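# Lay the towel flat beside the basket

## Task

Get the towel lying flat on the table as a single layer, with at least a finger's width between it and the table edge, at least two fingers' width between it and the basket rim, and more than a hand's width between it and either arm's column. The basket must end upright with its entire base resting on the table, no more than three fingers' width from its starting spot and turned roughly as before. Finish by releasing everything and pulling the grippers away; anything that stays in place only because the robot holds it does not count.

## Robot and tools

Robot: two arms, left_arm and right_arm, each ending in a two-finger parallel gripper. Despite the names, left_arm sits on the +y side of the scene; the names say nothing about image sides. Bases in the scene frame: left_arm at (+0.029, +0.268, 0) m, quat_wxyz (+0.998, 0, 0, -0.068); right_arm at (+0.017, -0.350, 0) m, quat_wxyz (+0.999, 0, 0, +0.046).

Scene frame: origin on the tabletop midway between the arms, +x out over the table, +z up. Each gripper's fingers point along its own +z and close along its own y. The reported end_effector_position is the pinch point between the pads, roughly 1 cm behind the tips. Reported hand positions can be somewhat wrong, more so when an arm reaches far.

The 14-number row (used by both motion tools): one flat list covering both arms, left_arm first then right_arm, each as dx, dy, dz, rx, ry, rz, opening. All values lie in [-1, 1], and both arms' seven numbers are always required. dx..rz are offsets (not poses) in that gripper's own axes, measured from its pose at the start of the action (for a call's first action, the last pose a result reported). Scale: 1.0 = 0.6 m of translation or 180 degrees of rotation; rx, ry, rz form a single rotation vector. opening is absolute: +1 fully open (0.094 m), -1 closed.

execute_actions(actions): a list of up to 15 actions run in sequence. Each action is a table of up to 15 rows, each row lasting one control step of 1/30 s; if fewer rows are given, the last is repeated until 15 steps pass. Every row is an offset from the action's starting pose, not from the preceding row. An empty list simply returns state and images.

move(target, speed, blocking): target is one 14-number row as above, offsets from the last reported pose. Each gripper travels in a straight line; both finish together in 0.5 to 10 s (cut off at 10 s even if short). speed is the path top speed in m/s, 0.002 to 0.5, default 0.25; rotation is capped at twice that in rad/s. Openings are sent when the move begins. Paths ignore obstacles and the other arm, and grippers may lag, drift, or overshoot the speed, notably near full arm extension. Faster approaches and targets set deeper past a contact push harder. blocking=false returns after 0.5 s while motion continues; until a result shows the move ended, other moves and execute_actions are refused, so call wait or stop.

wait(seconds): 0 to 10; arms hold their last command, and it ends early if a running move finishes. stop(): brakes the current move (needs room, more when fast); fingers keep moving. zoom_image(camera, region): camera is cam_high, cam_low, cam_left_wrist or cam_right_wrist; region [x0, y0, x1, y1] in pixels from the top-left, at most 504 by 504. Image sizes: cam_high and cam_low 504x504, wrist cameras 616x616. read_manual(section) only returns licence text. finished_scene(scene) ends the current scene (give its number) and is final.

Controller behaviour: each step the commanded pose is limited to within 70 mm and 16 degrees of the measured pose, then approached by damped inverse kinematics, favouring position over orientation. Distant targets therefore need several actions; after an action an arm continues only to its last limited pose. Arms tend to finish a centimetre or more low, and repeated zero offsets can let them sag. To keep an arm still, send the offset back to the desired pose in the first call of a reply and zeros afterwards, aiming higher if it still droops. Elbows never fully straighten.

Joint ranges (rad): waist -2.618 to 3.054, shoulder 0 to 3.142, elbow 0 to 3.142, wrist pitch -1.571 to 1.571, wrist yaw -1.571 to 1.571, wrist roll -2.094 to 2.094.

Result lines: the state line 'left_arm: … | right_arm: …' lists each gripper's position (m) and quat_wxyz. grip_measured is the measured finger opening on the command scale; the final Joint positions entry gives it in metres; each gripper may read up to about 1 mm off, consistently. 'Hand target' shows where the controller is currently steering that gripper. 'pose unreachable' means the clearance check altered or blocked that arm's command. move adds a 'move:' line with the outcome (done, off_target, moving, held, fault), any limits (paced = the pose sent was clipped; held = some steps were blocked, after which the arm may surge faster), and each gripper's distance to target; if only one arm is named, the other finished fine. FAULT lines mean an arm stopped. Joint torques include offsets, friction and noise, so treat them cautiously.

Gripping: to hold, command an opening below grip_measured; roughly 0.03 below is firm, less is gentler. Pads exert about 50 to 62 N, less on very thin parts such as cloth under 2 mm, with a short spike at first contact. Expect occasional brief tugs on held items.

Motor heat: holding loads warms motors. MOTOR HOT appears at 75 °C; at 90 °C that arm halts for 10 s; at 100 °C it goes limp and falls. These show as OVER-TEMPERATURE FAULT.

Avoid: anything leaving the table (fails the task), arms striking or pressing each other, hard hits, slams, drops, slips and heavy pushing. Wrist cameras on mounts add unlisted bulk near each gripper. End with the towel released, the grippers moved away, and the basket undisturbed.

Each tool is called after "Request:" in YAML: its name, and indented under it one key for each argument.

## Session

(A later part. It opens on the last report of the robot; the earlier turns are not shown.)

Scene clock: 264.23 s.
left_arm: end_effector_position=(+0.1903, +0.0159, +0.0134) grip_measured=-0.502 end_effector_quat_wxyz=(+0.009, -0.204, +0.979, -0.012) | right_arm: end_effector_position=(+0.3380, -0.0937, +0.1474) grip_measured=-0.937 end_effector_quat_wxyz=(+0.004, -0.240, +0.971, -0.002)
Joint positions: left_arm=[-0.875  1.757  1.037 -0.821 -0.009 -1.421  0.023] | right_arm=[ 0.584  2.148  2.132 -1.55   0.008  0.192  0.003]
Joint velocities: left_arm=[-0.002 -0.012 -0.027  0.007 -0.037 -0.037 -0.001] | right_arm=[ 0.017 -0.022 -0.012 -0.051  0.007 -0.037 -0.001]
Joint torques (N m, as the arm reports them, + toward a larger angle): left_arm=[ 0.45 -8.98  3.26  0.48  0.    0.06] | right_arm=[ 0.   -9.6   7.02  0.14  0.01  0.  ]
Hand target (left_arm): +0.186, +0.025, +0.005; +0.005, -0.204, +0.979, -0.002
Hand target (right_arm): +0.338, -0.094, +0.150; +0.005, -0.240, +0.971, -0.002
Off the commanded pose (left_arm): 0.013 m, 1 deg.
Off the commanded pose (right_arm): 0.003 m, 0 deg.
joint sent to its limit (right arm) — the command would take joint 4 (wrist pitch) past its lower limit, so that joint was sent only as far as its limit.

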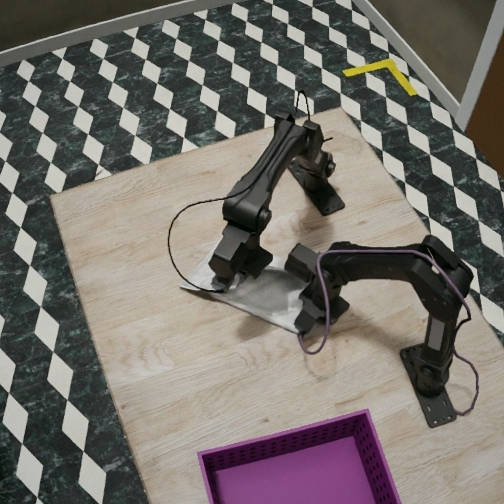

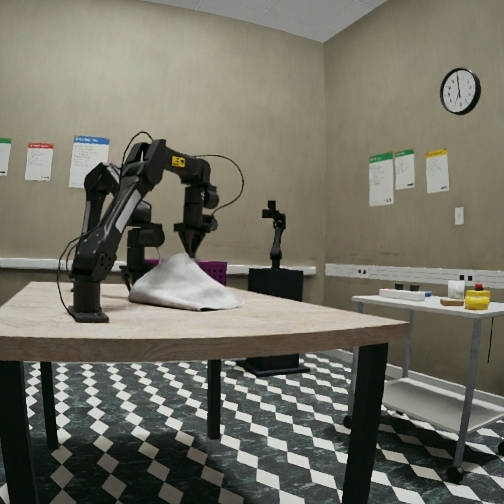

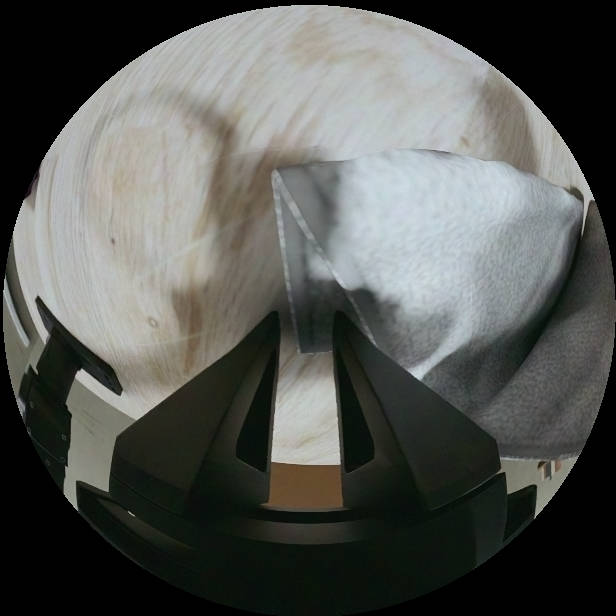

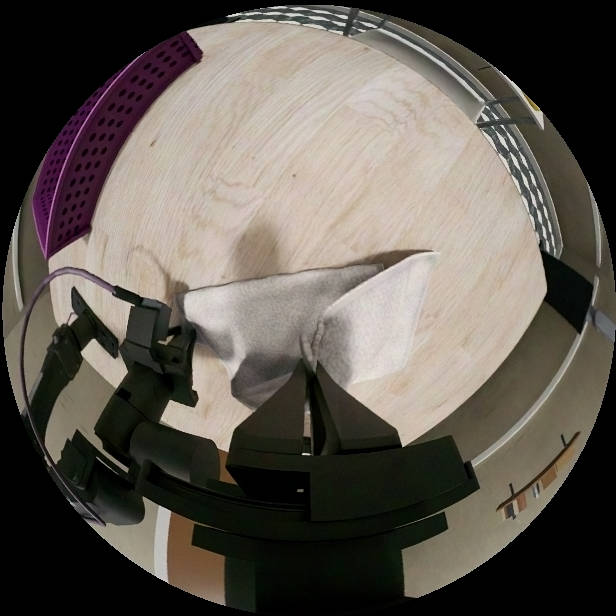

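Request:
execute_actions:
  actions:
    - [[0,0.018,0.012,-0.004,0,0,-0.5, 0,0,-0.005,0,0,0,-1],[0,0.02,0.018,-0.004,0,0,-0.5, 0,0,-0.005,0,0,0,-1],[0,0.02,0.024,-0.004,0,0,-0.5, 0,0,-0.005,0,0,0,-1]]

Scene clock: 276.50 s.
left_arm: end_effector_position=(+0.1903, +0.0160, +0.0126) grip_measured=-0.502 end_effector_quat_wxyz=(+0.012, -0.204, +0.979, -0.021) | right_arm: end_effector_position=(+0.3380, -0.0937, +0.1474) grip_measured=-0.937 end_effector_quat_wxyz=(+0.004, -0.240, +0.971, -0.002)
Joint positions: left_arm=[-0.875  1.742  1.015 -0.795 -0.009 -1.421  0.023] | right_arm=[ 0.584  2.148  2.132 -1.55   0.008  0.192  0.003]
Joint velocities: left_arm=[-0.002 -0.002  0.002 -0.007 -0.022 -0.066 -0.001] | right_arm=[ 0.007 -0.017  0.007 -0.007  0.081  0.007  0.002]
Joint torques (N m, as the arm reports them, + toward a larger angle): left_arm=[ 0.27 -7.56  2.52  0.62 -0.01  0.06] | right_arm=[ 0.   -9.6   7.03  0.14  0.01 -0.01]
Hand target (left_arm): +0.185, +0.027, -0.001; +0.008, -0.204, +0.979, -0.006
Hand target (right_arm): +0.338, -0.094, +0.150; +0.005, -0.240, +0.971, -0.002
Off the commanded pose (left_arm): 0.018 m, 2 deg.
Off the commanded pose (right_arm): 0.003 m, 0 deg.
joint sent to its limit (right arm) — the command would take joint 4 (wrist pitch) past its lower limit, so that joint was sent only as far as its limit.

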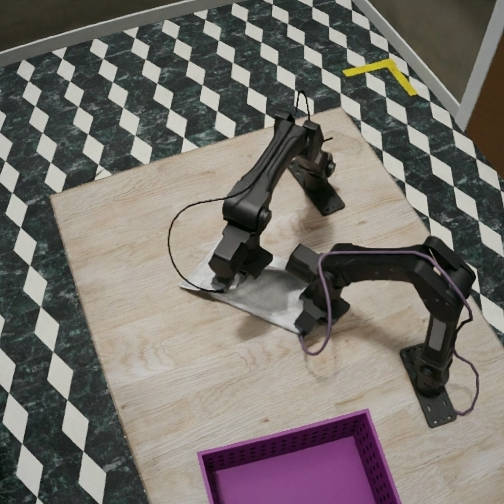

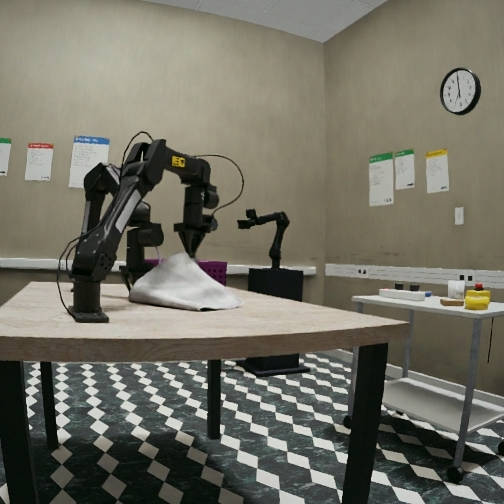

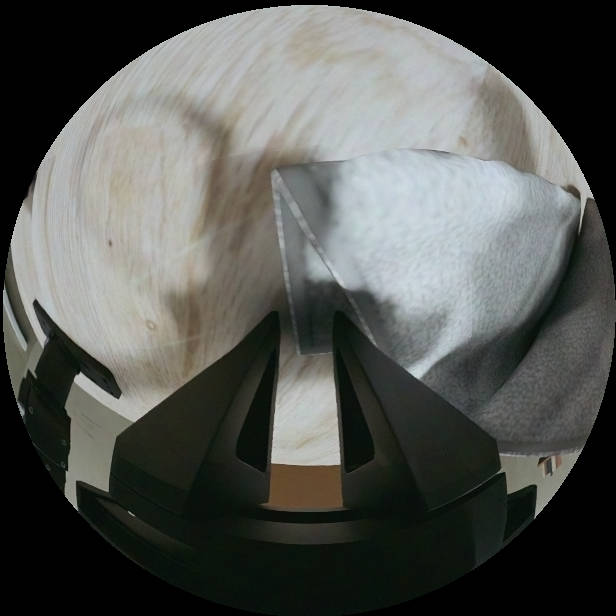

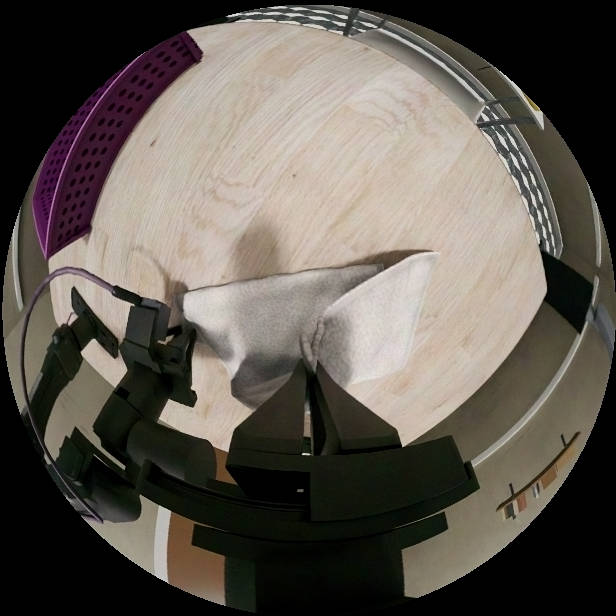

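Contact reached (z stalls at 0.0126). Close.

Request:
execute_actions:
  actions:
    - [[0,0.018,0.015,-0.006,0,0,-0.7, 0,0,-0.005,0,0,0,-1],[0,0.018,0.015,-0.006,0,0,-0.75, 0,0,-0.005,0,0,0,-1],[0,0.018,0.015,-0.006,0,0,-0.8, 0,0,-0.005,0,0,0,-1],[0,0.018,0.015,-0.006,0,0,-0.85, 0,0,-0.005,0,0,0,-1],[0,0.018,0.015,-0.006,0,0,-0.9, 0,0,-0.005,0,0,0,-1],[0,0.018,0.015,-0.006,0,0,-0.95, 0,0,-0.005,0,0,0,-1],[0,0.018,0.015,-0.006,0,0,-1, 0,0,-0.005,0,0,0,-1]]

Scene clock: 279.00 s.
left_arm: end_effector_position=(+0.1934, +0.0110, +0.0140) grip_measured=-0.972 end_effector_quat_wxyz=(+0.017, -0.204, +0.978, -0.035) | right_arm: end_effector_position=(+0.3380, -0.0937, +0.1474) grip_measured=-0.937 end_effector_quat_wxyz=(+0.004, -0.240, +0.971, -0.002)
Joint positions: left_arm=[-0.875  1.736  1.012 -0.77  -0.009 -1.421  0.001] | right_arm=[ 0.584  2.148  2.132 -1.55   0.008  0.192  0.003]
Joint velocities: left_arm=[ 0.002 -0.012 -0.012 -0.022  0.007 -0.022 -0.   ] | right_arm=[-0.027  0.002  0.012  0.125 -0.007 -0.051 -0.001]
Joint torques (N m, as the arm reports them, + toward a larger angle): left_arm=[ 0.38 -8.27  2.95  0.42 -0.01  0.06] | right_arm=[ 0.01 -9.59  7.04  0.14  0.01 -0.01]
Hand target (left_arm): +0.186, +0.025, +0.003; +0.010, -0.204, +0.979, -0.012
Hand target (right_arm): +0.338, -0.094, +0.150; +0.005, -0.240, +0.971, -0.002
Off the commanded pose (left_arm): 0.020 m, 3 deg.
Off the commanded pose (right_arm): 0.003 m, 0 deg.
joint sent to its limit (right arm) — the command would take joint 4 (wrist pitch) past its lower limit, so that joint was sent only as far as its limit.

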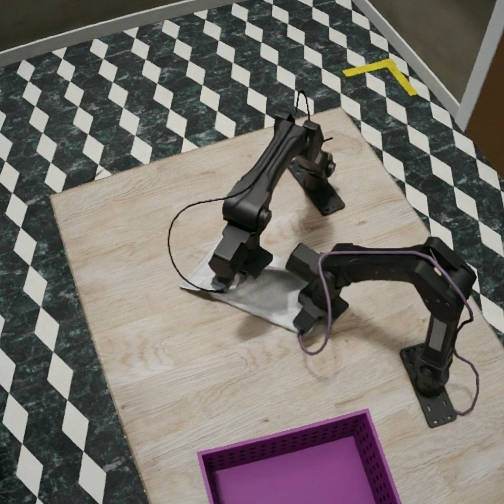

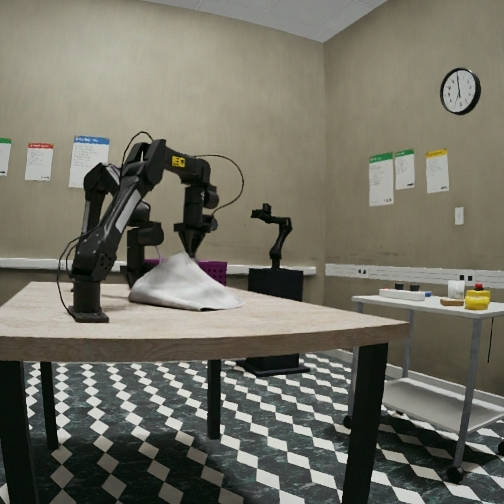

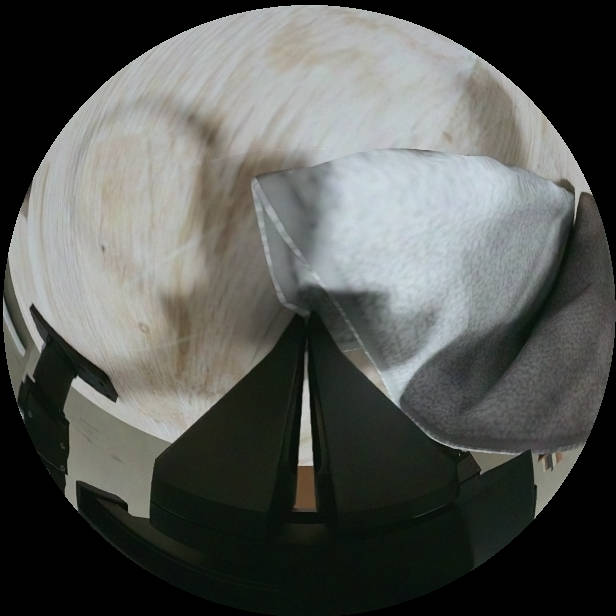

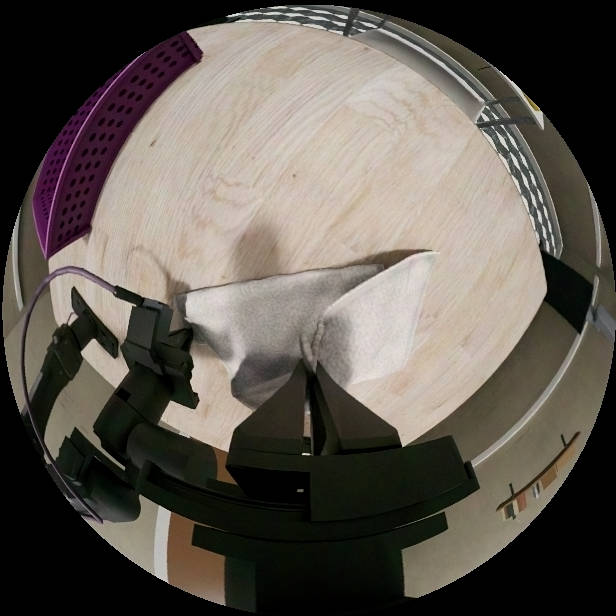

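Request:
move:
  target: [0,0.01,-0.12,-0.01,0,0,-1, 0,0,-0.005,0,0,0,-1]
  speed: 0.08

Scene clock: 281.90 s.
left_arm: end_effector_position=(+0.1857, +0.0232, +0.0758) grip_measured=-0.972 end_effector_quat_wxyz=(+0.010, -0.204, +0.979, -0.013) | right_arm: end_effector_position=(+0.3380, -0.0937, +0.1474) grip_measured=-0.937 end_effector_quat_wxyz=(+0.004, -0.240, +0.971, -0.002)
Joint positions: left_arm=[-0.875  1.639  1.167 -1.067 -0.009 -1.421  0.001] | right_arm=[ 0.584  2.148  2.132 -1.55   0.008  0.192  0.003]
Joint velocities: left_arm=[ 0.012 -0.012 -0.002  0.022 -0.066 -0.037 -0.001] | right_arm=[ 0.012  0.012 -0.017  0.037 -0.022  0.022 -0.   ]
Joint torques (N m, as the arm reports them, + toward a larger angle): left_arm=[ 0.11 -9.07  9.45  0.13 -0.07  0.04] | right_arm=[ 0.   -9.6   7.03  0.14  0.01 -0.01]
Hand target (left_arm): +0.188, +0.022, +0.085; +0.014, -0.204, +0.979, -0.019
Hand target (right_arm): +0.338, -0.094, +0.150; +0.005, -0.240, +0.971, -0.002
Off the commanded pose (left_arm): 0.010 m, 1 deg.
Off the commanded pose (right_arm): 0.003 m, 0 deg.
joint sent to its limit (right arm) — the command would take joint 4 (wrist pitch) past its lower limit, so that joint was sent only as far as its limit.
move: done

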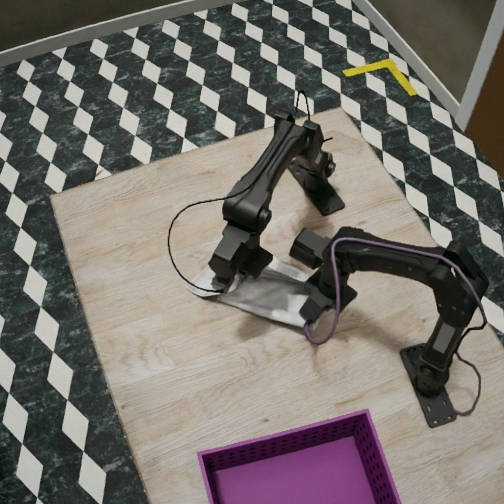

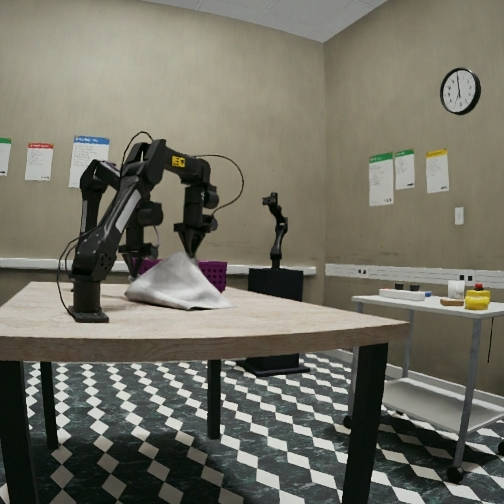

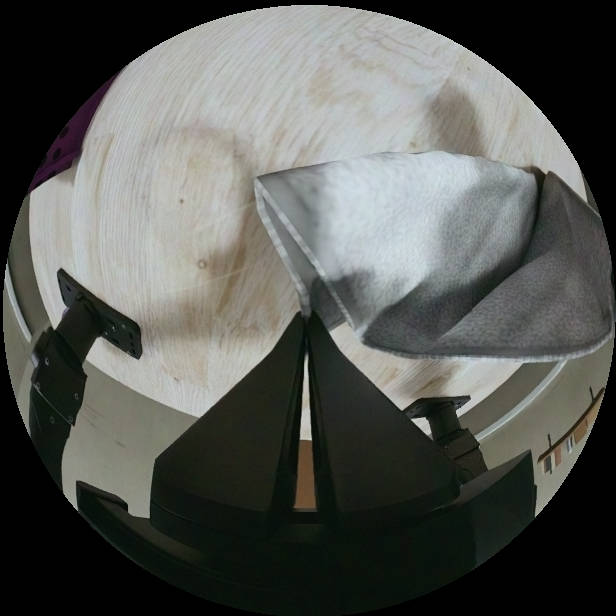

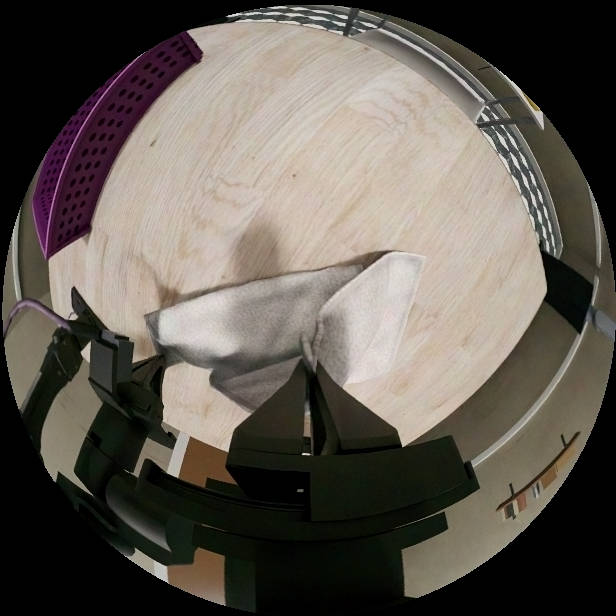

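Request:
move:
  target: [-0.226,0.1685,-0.34,0,0,0.631,-1, 0.2215,-0.177,-0.222,0,0,0.654,-1]
  speed: 0.12

Scene clock: 303.47 s.
left_arm: end_effector_position=(+0.2664, +0.1770, +0.2639) grip_measured=-0.972 end_effector_quat_wxyz=(+0.131, +0.696, +0.703, +0.058) | right_arm: end_effector_position=(+0.2752, -0.2417, +0.2759) grip_measured=-0.937 end_effector_quat_wxyz=(+0.067, +0.689, +0.706, +0.148)
Joint positions: left_arm=[-0.238  1.362  1.641 -1.562 -0.003  1.188  0.001] | right_arm=[ 0.309  1.437  1.743 -1.55   0.008  1.946  0.003]
Joint velocities: left_arm=[-0.007 -0.002 -0.002 -0.007 -0.022  0.037  0.   ] | right_arm=[-0.012  0.007 -0.017  0.007 -0.007  0.037 -0.   ]
Joint torques (N m, as the arm reports them, + toward a larger angle): left_arm=[ 0.81 -6.06  9.23  0.66  0.15  0.12] | right_arm=[-0.9  -6.06  5.13  0.68  0.04  0.09]
Hand target (left_arm): +0.264, +0.178, +0.275; +0.148, +0.697, +0.700, +0.059
Hand target (right_arm): +0.270, -0.248, +0.281; +0.072, +0.695, +0.698, +0.155
Off the commanded pose (left_arm): 0.015 m, 15 deg.
Off the commanded pose (right_arm): 0.011 m, 18 deg; orientation clipped at the last step of the last action.
joint sent to its limit (left arm) — the command would take joint 4 (wrist pitch) past its lower limit, so that joint was sent only as far as its limit.
joint sent to its limit (right arm) — the command would take joint 4 (wrist pitch) past its lower limit, so that joint was sent only as far as its limit.
move: off_target (left_arm, right_arm); limits=paced

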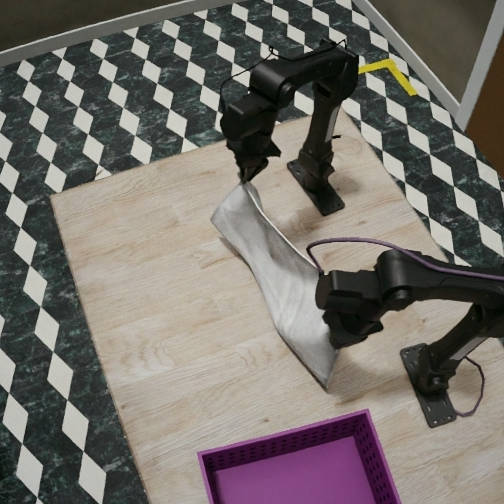

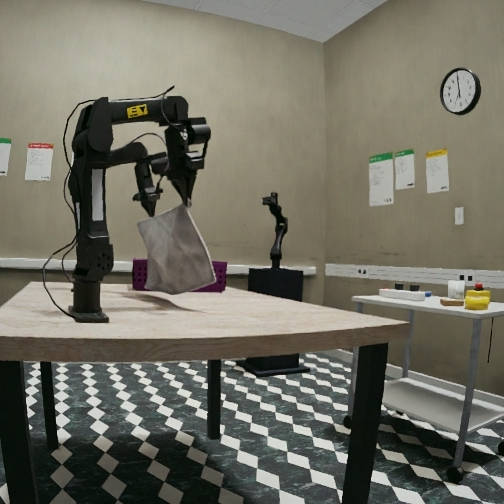

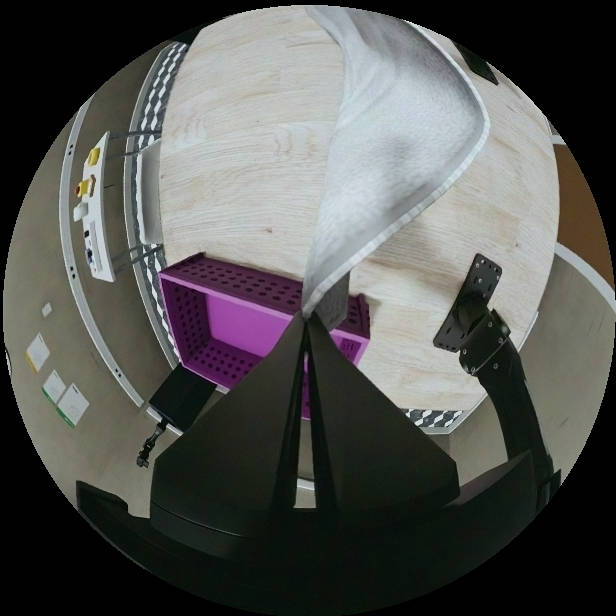

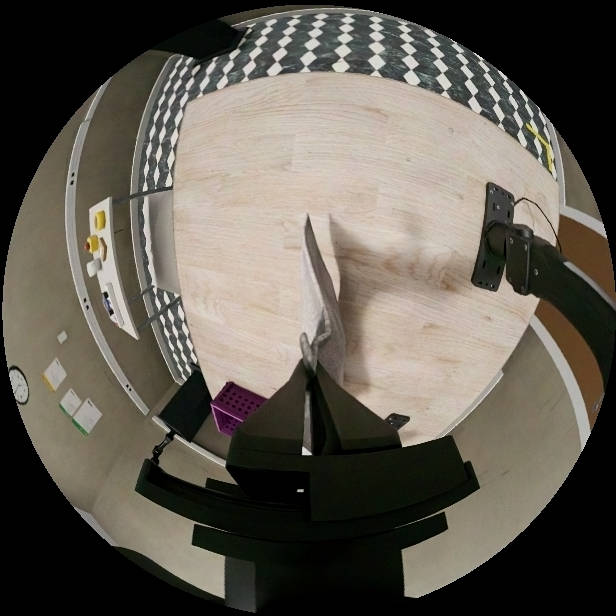

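Request:
move:
  target: [0.03,0.2505,0.04,0,0,0,-1, -0.0325,0.227,0.065,0,0,0,-1]
  speed: 0.12

Scene clock: 318.77 s.
left_arm: end_effector_position=(+0.4163, +0.1971, +0.2727) grip_measured=-0.972 end_effector_quat_wxyz=(+0.151, +0.690, +0.703, +0.079) | right_arm: end_effector_position=(+0.4149, -0.2529, +0.2687) grip_measured=-0.937 end_effector_quat_wxyz=(+0.076, +0.688, +0.704, +0.158)
Joint positions: left_arm=[-0.03   1.876  2.206 -1.562  0.042  1.379  0.001] | right_arm=[ 0.127  1.928  2.257 -1.551 -0.045  1.775  0.003]
Joint velocities: left_arm=[ 0.007 -0.002  0.022  0.095  0.007  0.066  0.001] | right_arm=[-0.022  0.002  0.012  0.022  0.007  0.037 -0.   ]
Joint torques (N m, as the arm reports them, + toward a larger angle): left_arm=[ 0.58 -9.57  9.19  0.76  0.17  0.07] | right_arm=[-0.76 -7.6   8.54  0.71 -0.07 -0.02]
Hand target (left_arm): +0.417, +0.197, +0.278; +0.158, +0.692, +0.701, +0.076
Hand target (right_arm): +0.417, -0.256, +0.277; +0.081, +0.687, +0.703, +0.168
Off the commanded pose (left_arm): 0.006 m, 3 deg.
Off the commanded pose (right_arm): 0.010 m, 2 deg.
joint sent to its limit (left arm) — the command would take joint 4 (wrist pitch) past its lower limit, so that joint was sent only as far as its limit.
joint sent to its limit (right arm) — the command would take joint 4 (wrist pitch) past its lower limit, so that joint was sent only as far as its limit.
move: off_target (left_arm)

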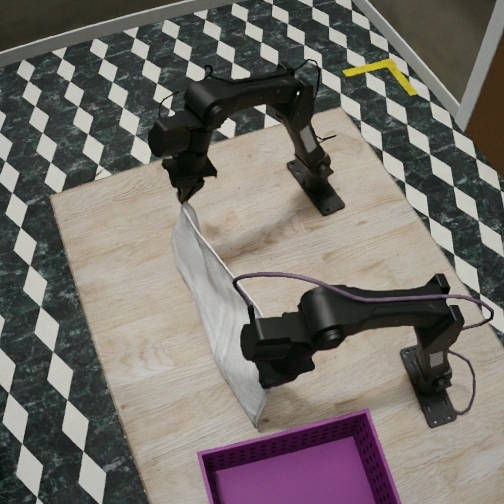

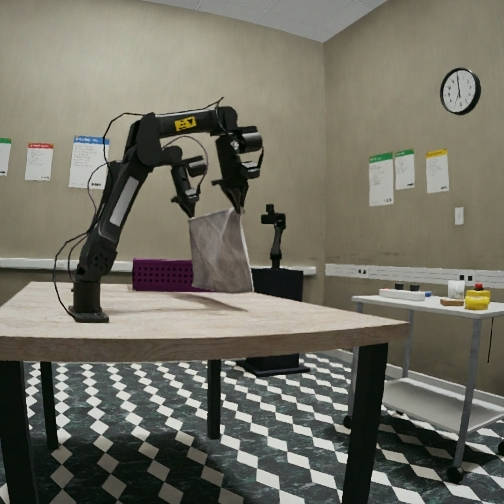

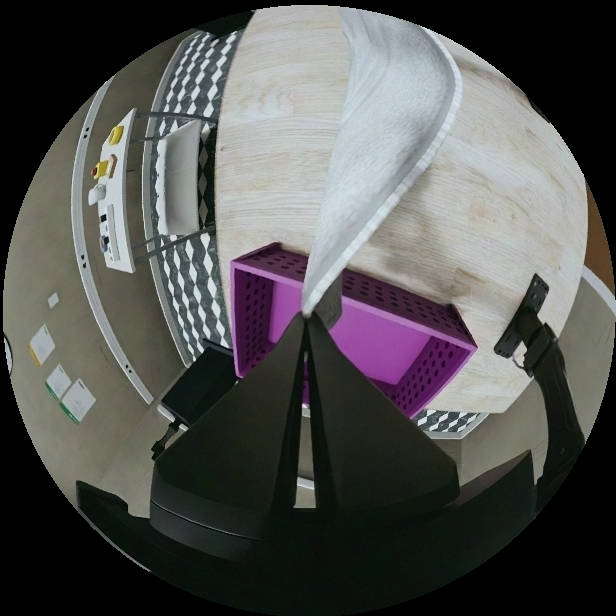

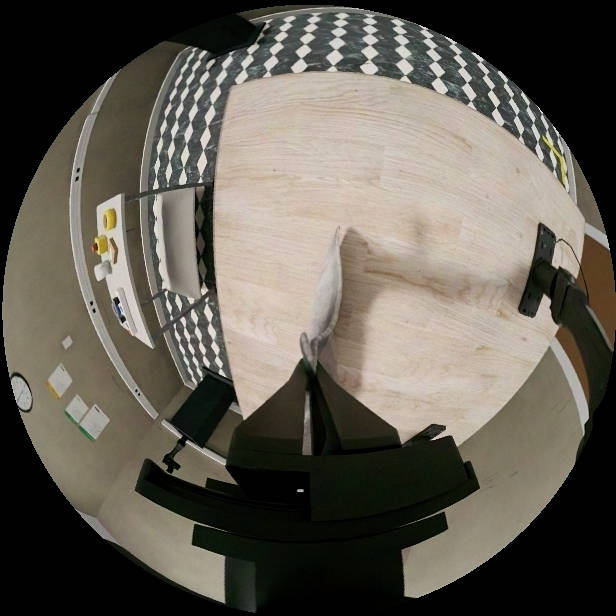

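Request:
zoom_image:
  camera: "cam_high"
  region: [130, 170, 330, 440]

Request:
zoom_image:
  camera: "cam_low"
  region: [130, 170, 300, 320]

Region (130, 170, 330, 440) of cam_high's 504x504 image, scaled by 1.867, with more detail than that image has; it fills the left 373 columns of this view, and the rest is white.

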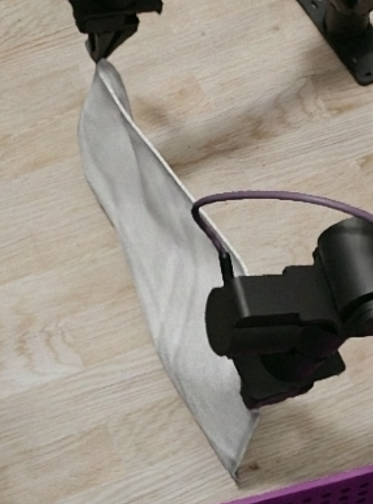

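Region (130, 170, 300, 320) of cam_low's 504x504 image, scaled by 2.965, with more detail than that image has; it fills the top 445 rows of this view, and the rest is white.

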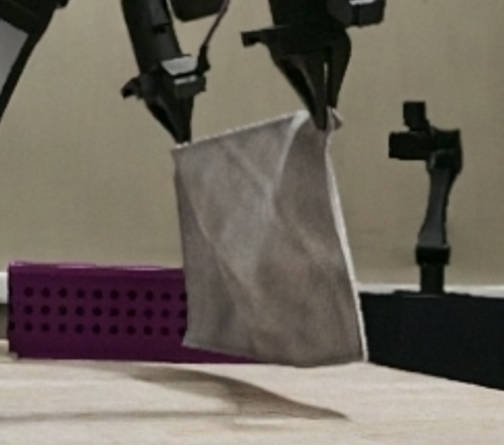

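Request:
execute_actions:
  actions: []

Scene clock: 334.87 s.
left_arm: end_effector_position=(+0.4163, +0.1968, +0.2728) grip_measured=-0.972 end_effector_quat_wxyz=(+0.151, +0.691, +0.703, +0.079) | right_arm: end_effector_position=(+0.4150, -0.2527, +0.2689) grip_measured=-0.937 end_effector_quat_wxyz=(+0.075, +0.688, +0.705, +0.159)
Joint positions: left_arm=[-0.03   1.876  2.207 -1.562  0.044  1.38   0.001] | right_arm=[ 0.127  1.928  2.258 -1.551 -0.047  1.773  0.003]
Joint velocities: left_arm=[-0.002 -0.002  0.007  0.022 -0.022 -0.007 -0.   ] | right_arm=[ 0.017 -0.032  0.012  0.022 -0.037  0.007 -0.   ]
Joint torques (N m, as the arm reports them, + toward a larger angle): left_arm=[ 0.63 -9.52  9.21  0.76  0.2   0.13] | right_arm=[-0.78 -7.63  8.59  0.7  -0.04 -0.08]
Hand target (left_arm): +0.417, +0.197, +0.277; +0.158, +0.691, +0.701, +0.076
Hand target (right_arm): +0.417, -0.256, +0.277; +0.081, +0.687, +0.703, +0.168
Off the commanded pose (left_arm): 0.006 m, 3 deg.
Off the commanded pose (right_arm): 0.010 m, 2 deg.

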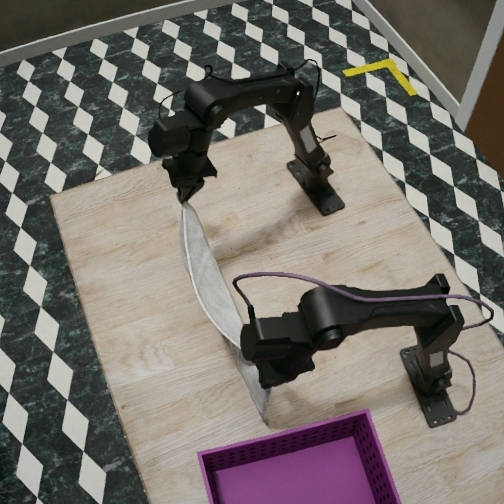

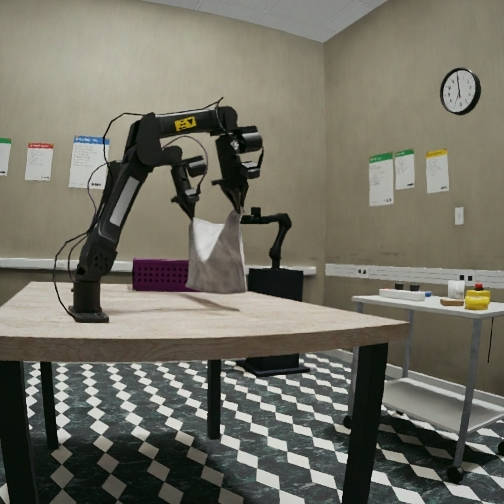

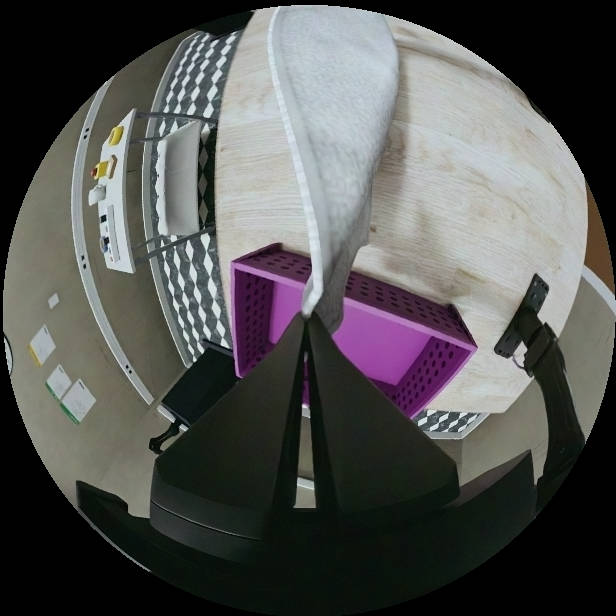

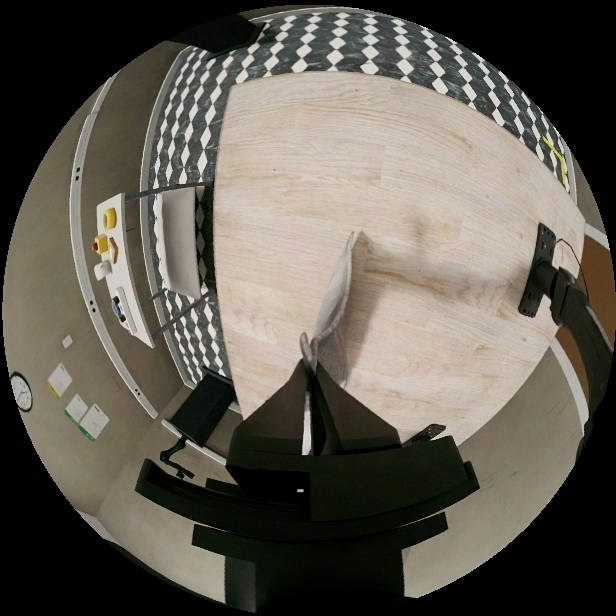

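Request:
move:
  target: [0.0,0.1106,0.034,0,0,0,-1,-0.0218,0.1103,0.026,0,0,0,-1]
  speed: 0.08

Scene clock: 357.93 s.
left_arm: end_effector_position=(+0.4838, +0.1954, +0.2706) grip_measured=-0.972 end_effector_quat_wxyz=(+0.183, +0.683, +0.699, +0.105) | right_arm: end_effector_position=(+0.4803, -0.2596, +0.2652) grip_measured=-0.937 end_effector_quat_wxyz=(+0.099, +0.683, +0.698, +0.192)
Joint positions: left_arm=[-0.009  2.127  2.544 -1.565  0.044  1.394  0.001] | right_arm=[ 0.076  2.167  2.582 -1.555 -0.064  1.731  0.003]
Joint velocities: left_arm=[-0.027 -0.007  0.022  0.037  0.037  0.007  0.   ] | right_arm=[ 0.012 -0.002  0.007 -0.007  0.007 -0.007 -0.   ]
Joint torques (N m, as the arm reports them, + toward a larger angle): left_arm=[  0.68 -11.64   9.03   0.95   0.13   0.13] | right_arm=[-0.94 -9.24  8.41  0.85 -0.09 -0.09]
Hand target (left_arm): +0.485, +0.197, +0.274; +0.189, +0.683, +0.697, +0.105
Hand target (right_arm): +0.483, -0.264, +0.274; +0.107, +0.681, +0.695, +0.203
Off the commanded pose (left_arm): 0.005 m, 5 deg.
Off the commanded pose (right_arm): 0.010 m, 5 deg.
joint sent to its limit (left arm) — the command would take joint 4 (wrist pitch) past its lower limit, so that joint was sent only as far as its limit.
joint sent to its limit (right arm) — the command would take joint 4 (wrist pitch) past its lower limit, so that joint was sent only as far as its limit.
move: off_target (left_arm, right_arm)

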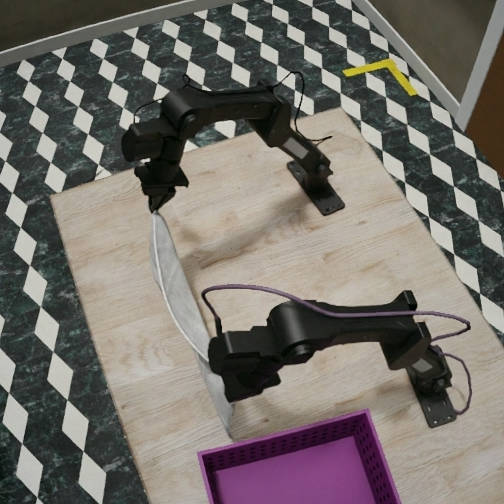

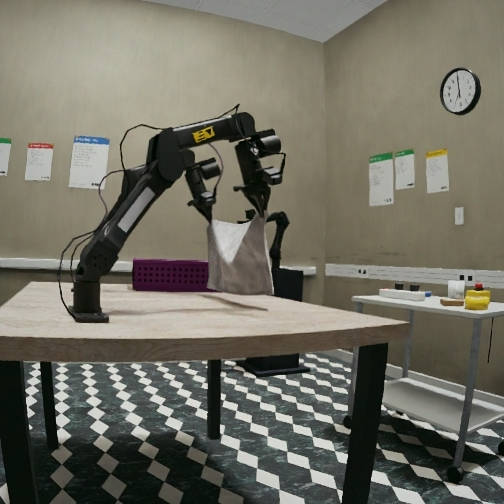

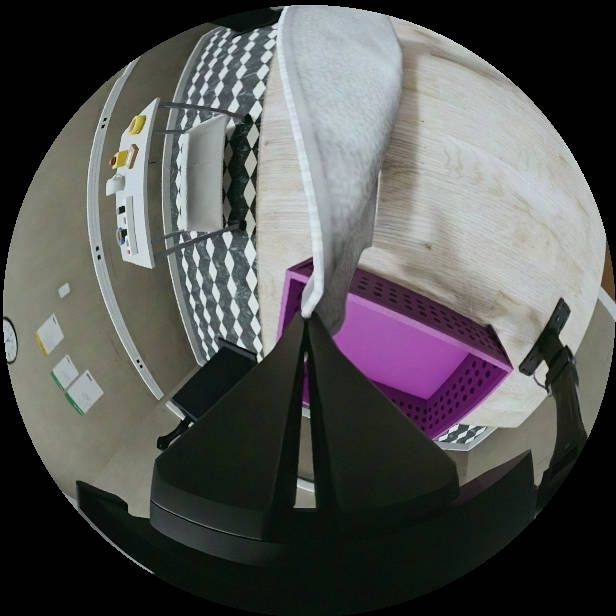

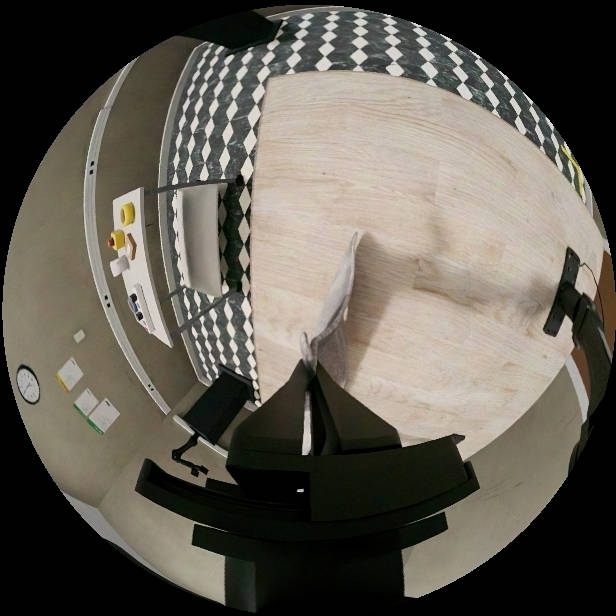

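Request:
move:
  target: [0.0142,-0.155,0.018,0,0,0,-1,-0.0067,-0.1484,0.012,0,0,0,-1]
  speed: 0.08

Scene clock: 377.93 s.
left_arm: end_effector_position=(+0.4085, +0.1976, +0.2261) grip_measured=-0.972 end_effector_quat_wxyz=(+0.189, +0.685, +0.696, +0.105) | right_arm: end_effector_position=(+0.4028, -0.2632, +0.2097) grip_measured=-0.937 end_effector_quat_wxyz=(+0.083, +0.688, +0.699, +0.178)
Joint positions: left_arm=[-0.032  1.645  1.685 -1.177  0.044  1.378  0.001] | right_arm=[ 0.099  1.707  1.703 -1.177 -0.064  1.758  0.003]
Joint velocities: left_arm=[-0.002 -0.022  0.002  0.022 -0.007  0.051  0.   ] | right_arm=[ 0.002 -0.002  0.017 -0.066 -0.051  0.037  0.001]
Joint torques (N m, as the arm reports them, + toward a larger angle): left_arm=[-0.51 -9.87  5.16  1.07 -0.09 -0.1 ] | right_arm=[ 0.76 -9.27  6.31  0.89  0.09  0.06]
Hand target (left_arm): +0.403, +0.198, +0.223; +0.183, +0.683, +0.699, +0.106
Hand target (right_arm): +0.401, -0.262, +0.222; +0.098, +0.683, +0.698, +0.192
Off the commanded pose (left_arm): 0.007 m, 1 deg.
Off the commanded pose (right_arm): 0.013 m, 3 deg.
move: off_target (right_arm)

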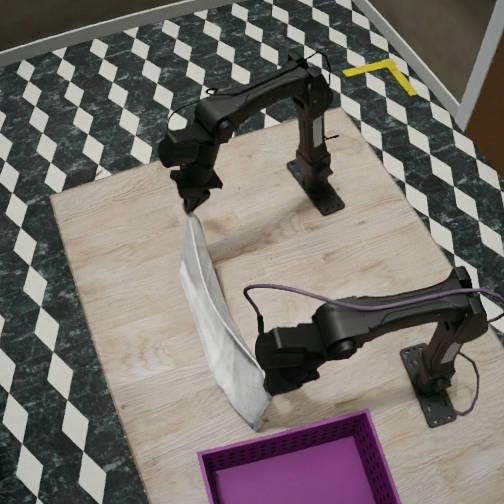

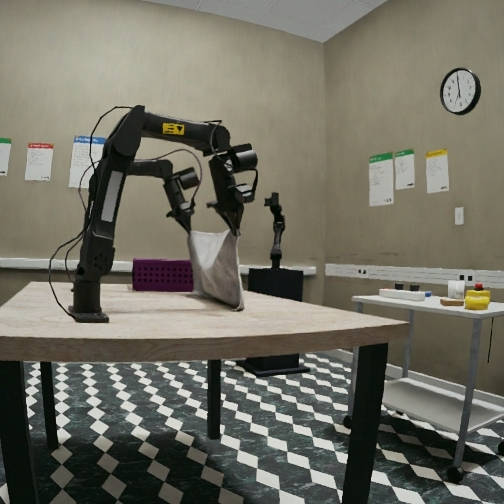

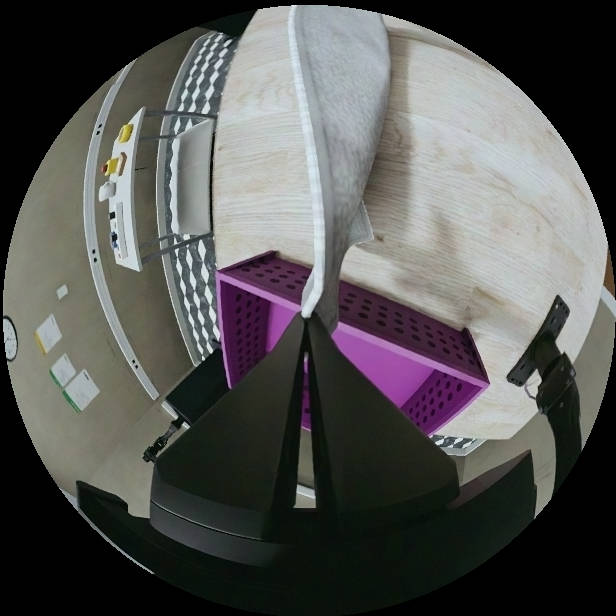

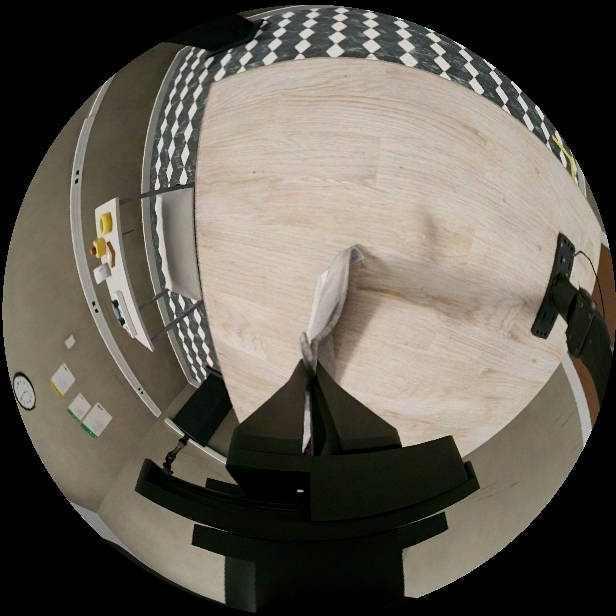

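Request:
move:
  target: [0.012,-0.108,0.068,0,0,0,-1,-0.012,-0.098,0.045,0,0,0,-1]
  speed: 0.07

Scene clock: 386.13 s.
left_arm: end_effector_position=(+0.3717, +0.1959, +0.1640) grip_measured=-0.972 end_effector_quat_wxyz=(+0.192, +0.687, +0.693, +0.102) | right_arm: end_effector_position=(+0.3578, -0.2686, +0.1518) grip_measured=-0.937 end_effector_quat_wxyz=(+0.069, +0.692, +0.700, +0.162)
Joint positions: left_arm=[-0.054  1.47   1.261 -0.924  0.043  1.363  0.001] | right_arm=[ 0.109  1.545  1.314 -0.991 -0.064  1.772  0.003]
Joint velocities: left_arm=[-0.017  0.007 -0.017 -0.051  0.051  0.007  0.   ] | right_arm=[ 0.017  0.002 -0.002 -0.066  0.051  0.007 -0.001]
Joint torques (N m, as the arm reports them, + toward a larger angle): left_arm=[-0.48 -8.79  5.9   1.09 -0.09 -0.07] | right_arm=[ 0.79 -8.05  6.49  0.81  0.03  0.06]
Hand target (left_arm): +0.366, +0.197, +0.162; +0.189, +0.685, +0.696, +0.105
Hand target (right_arm): +0.357, -0.266, +0.163; +0.082, +0.688, +0.699, +0.178
Off the commanded pose (left_arm): 0.006 m, 1 deg.
Off the commanded pose (right_arm): 0.011 m, 2 deg.
move: off_target (right_arm)

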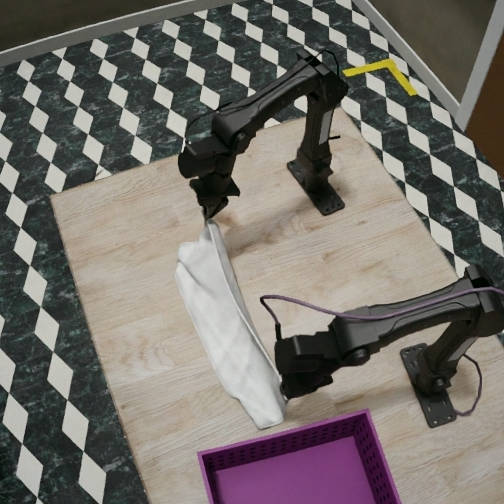

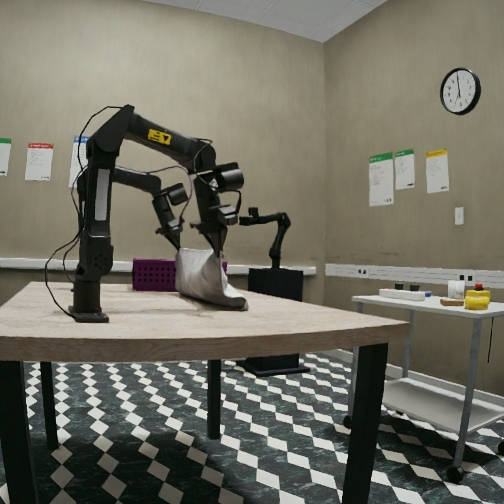

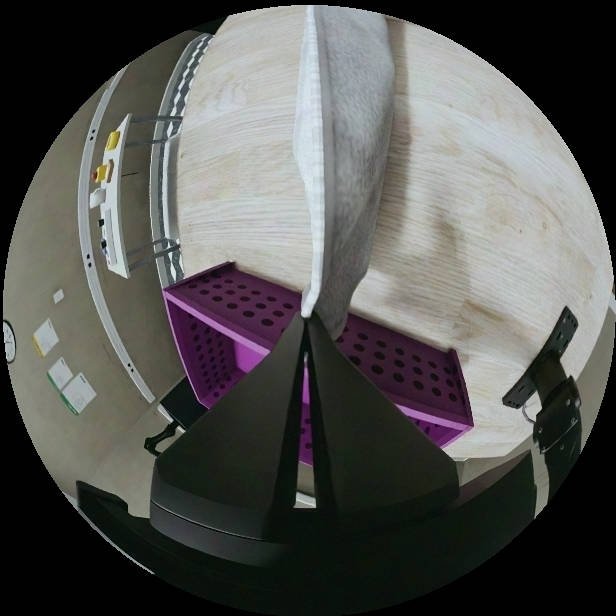

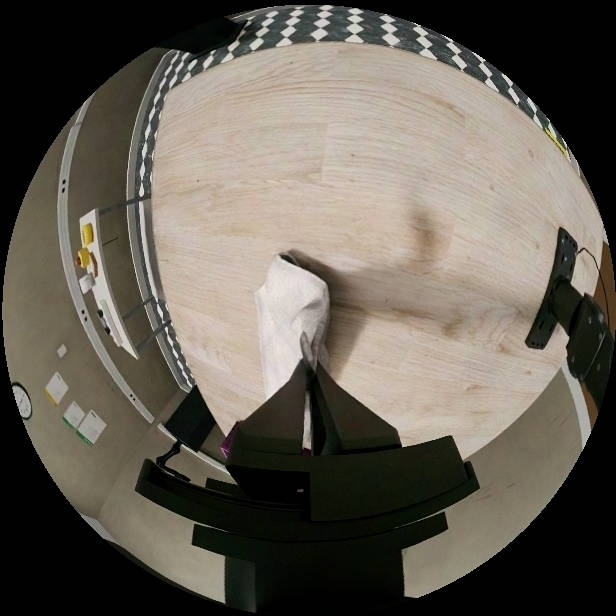

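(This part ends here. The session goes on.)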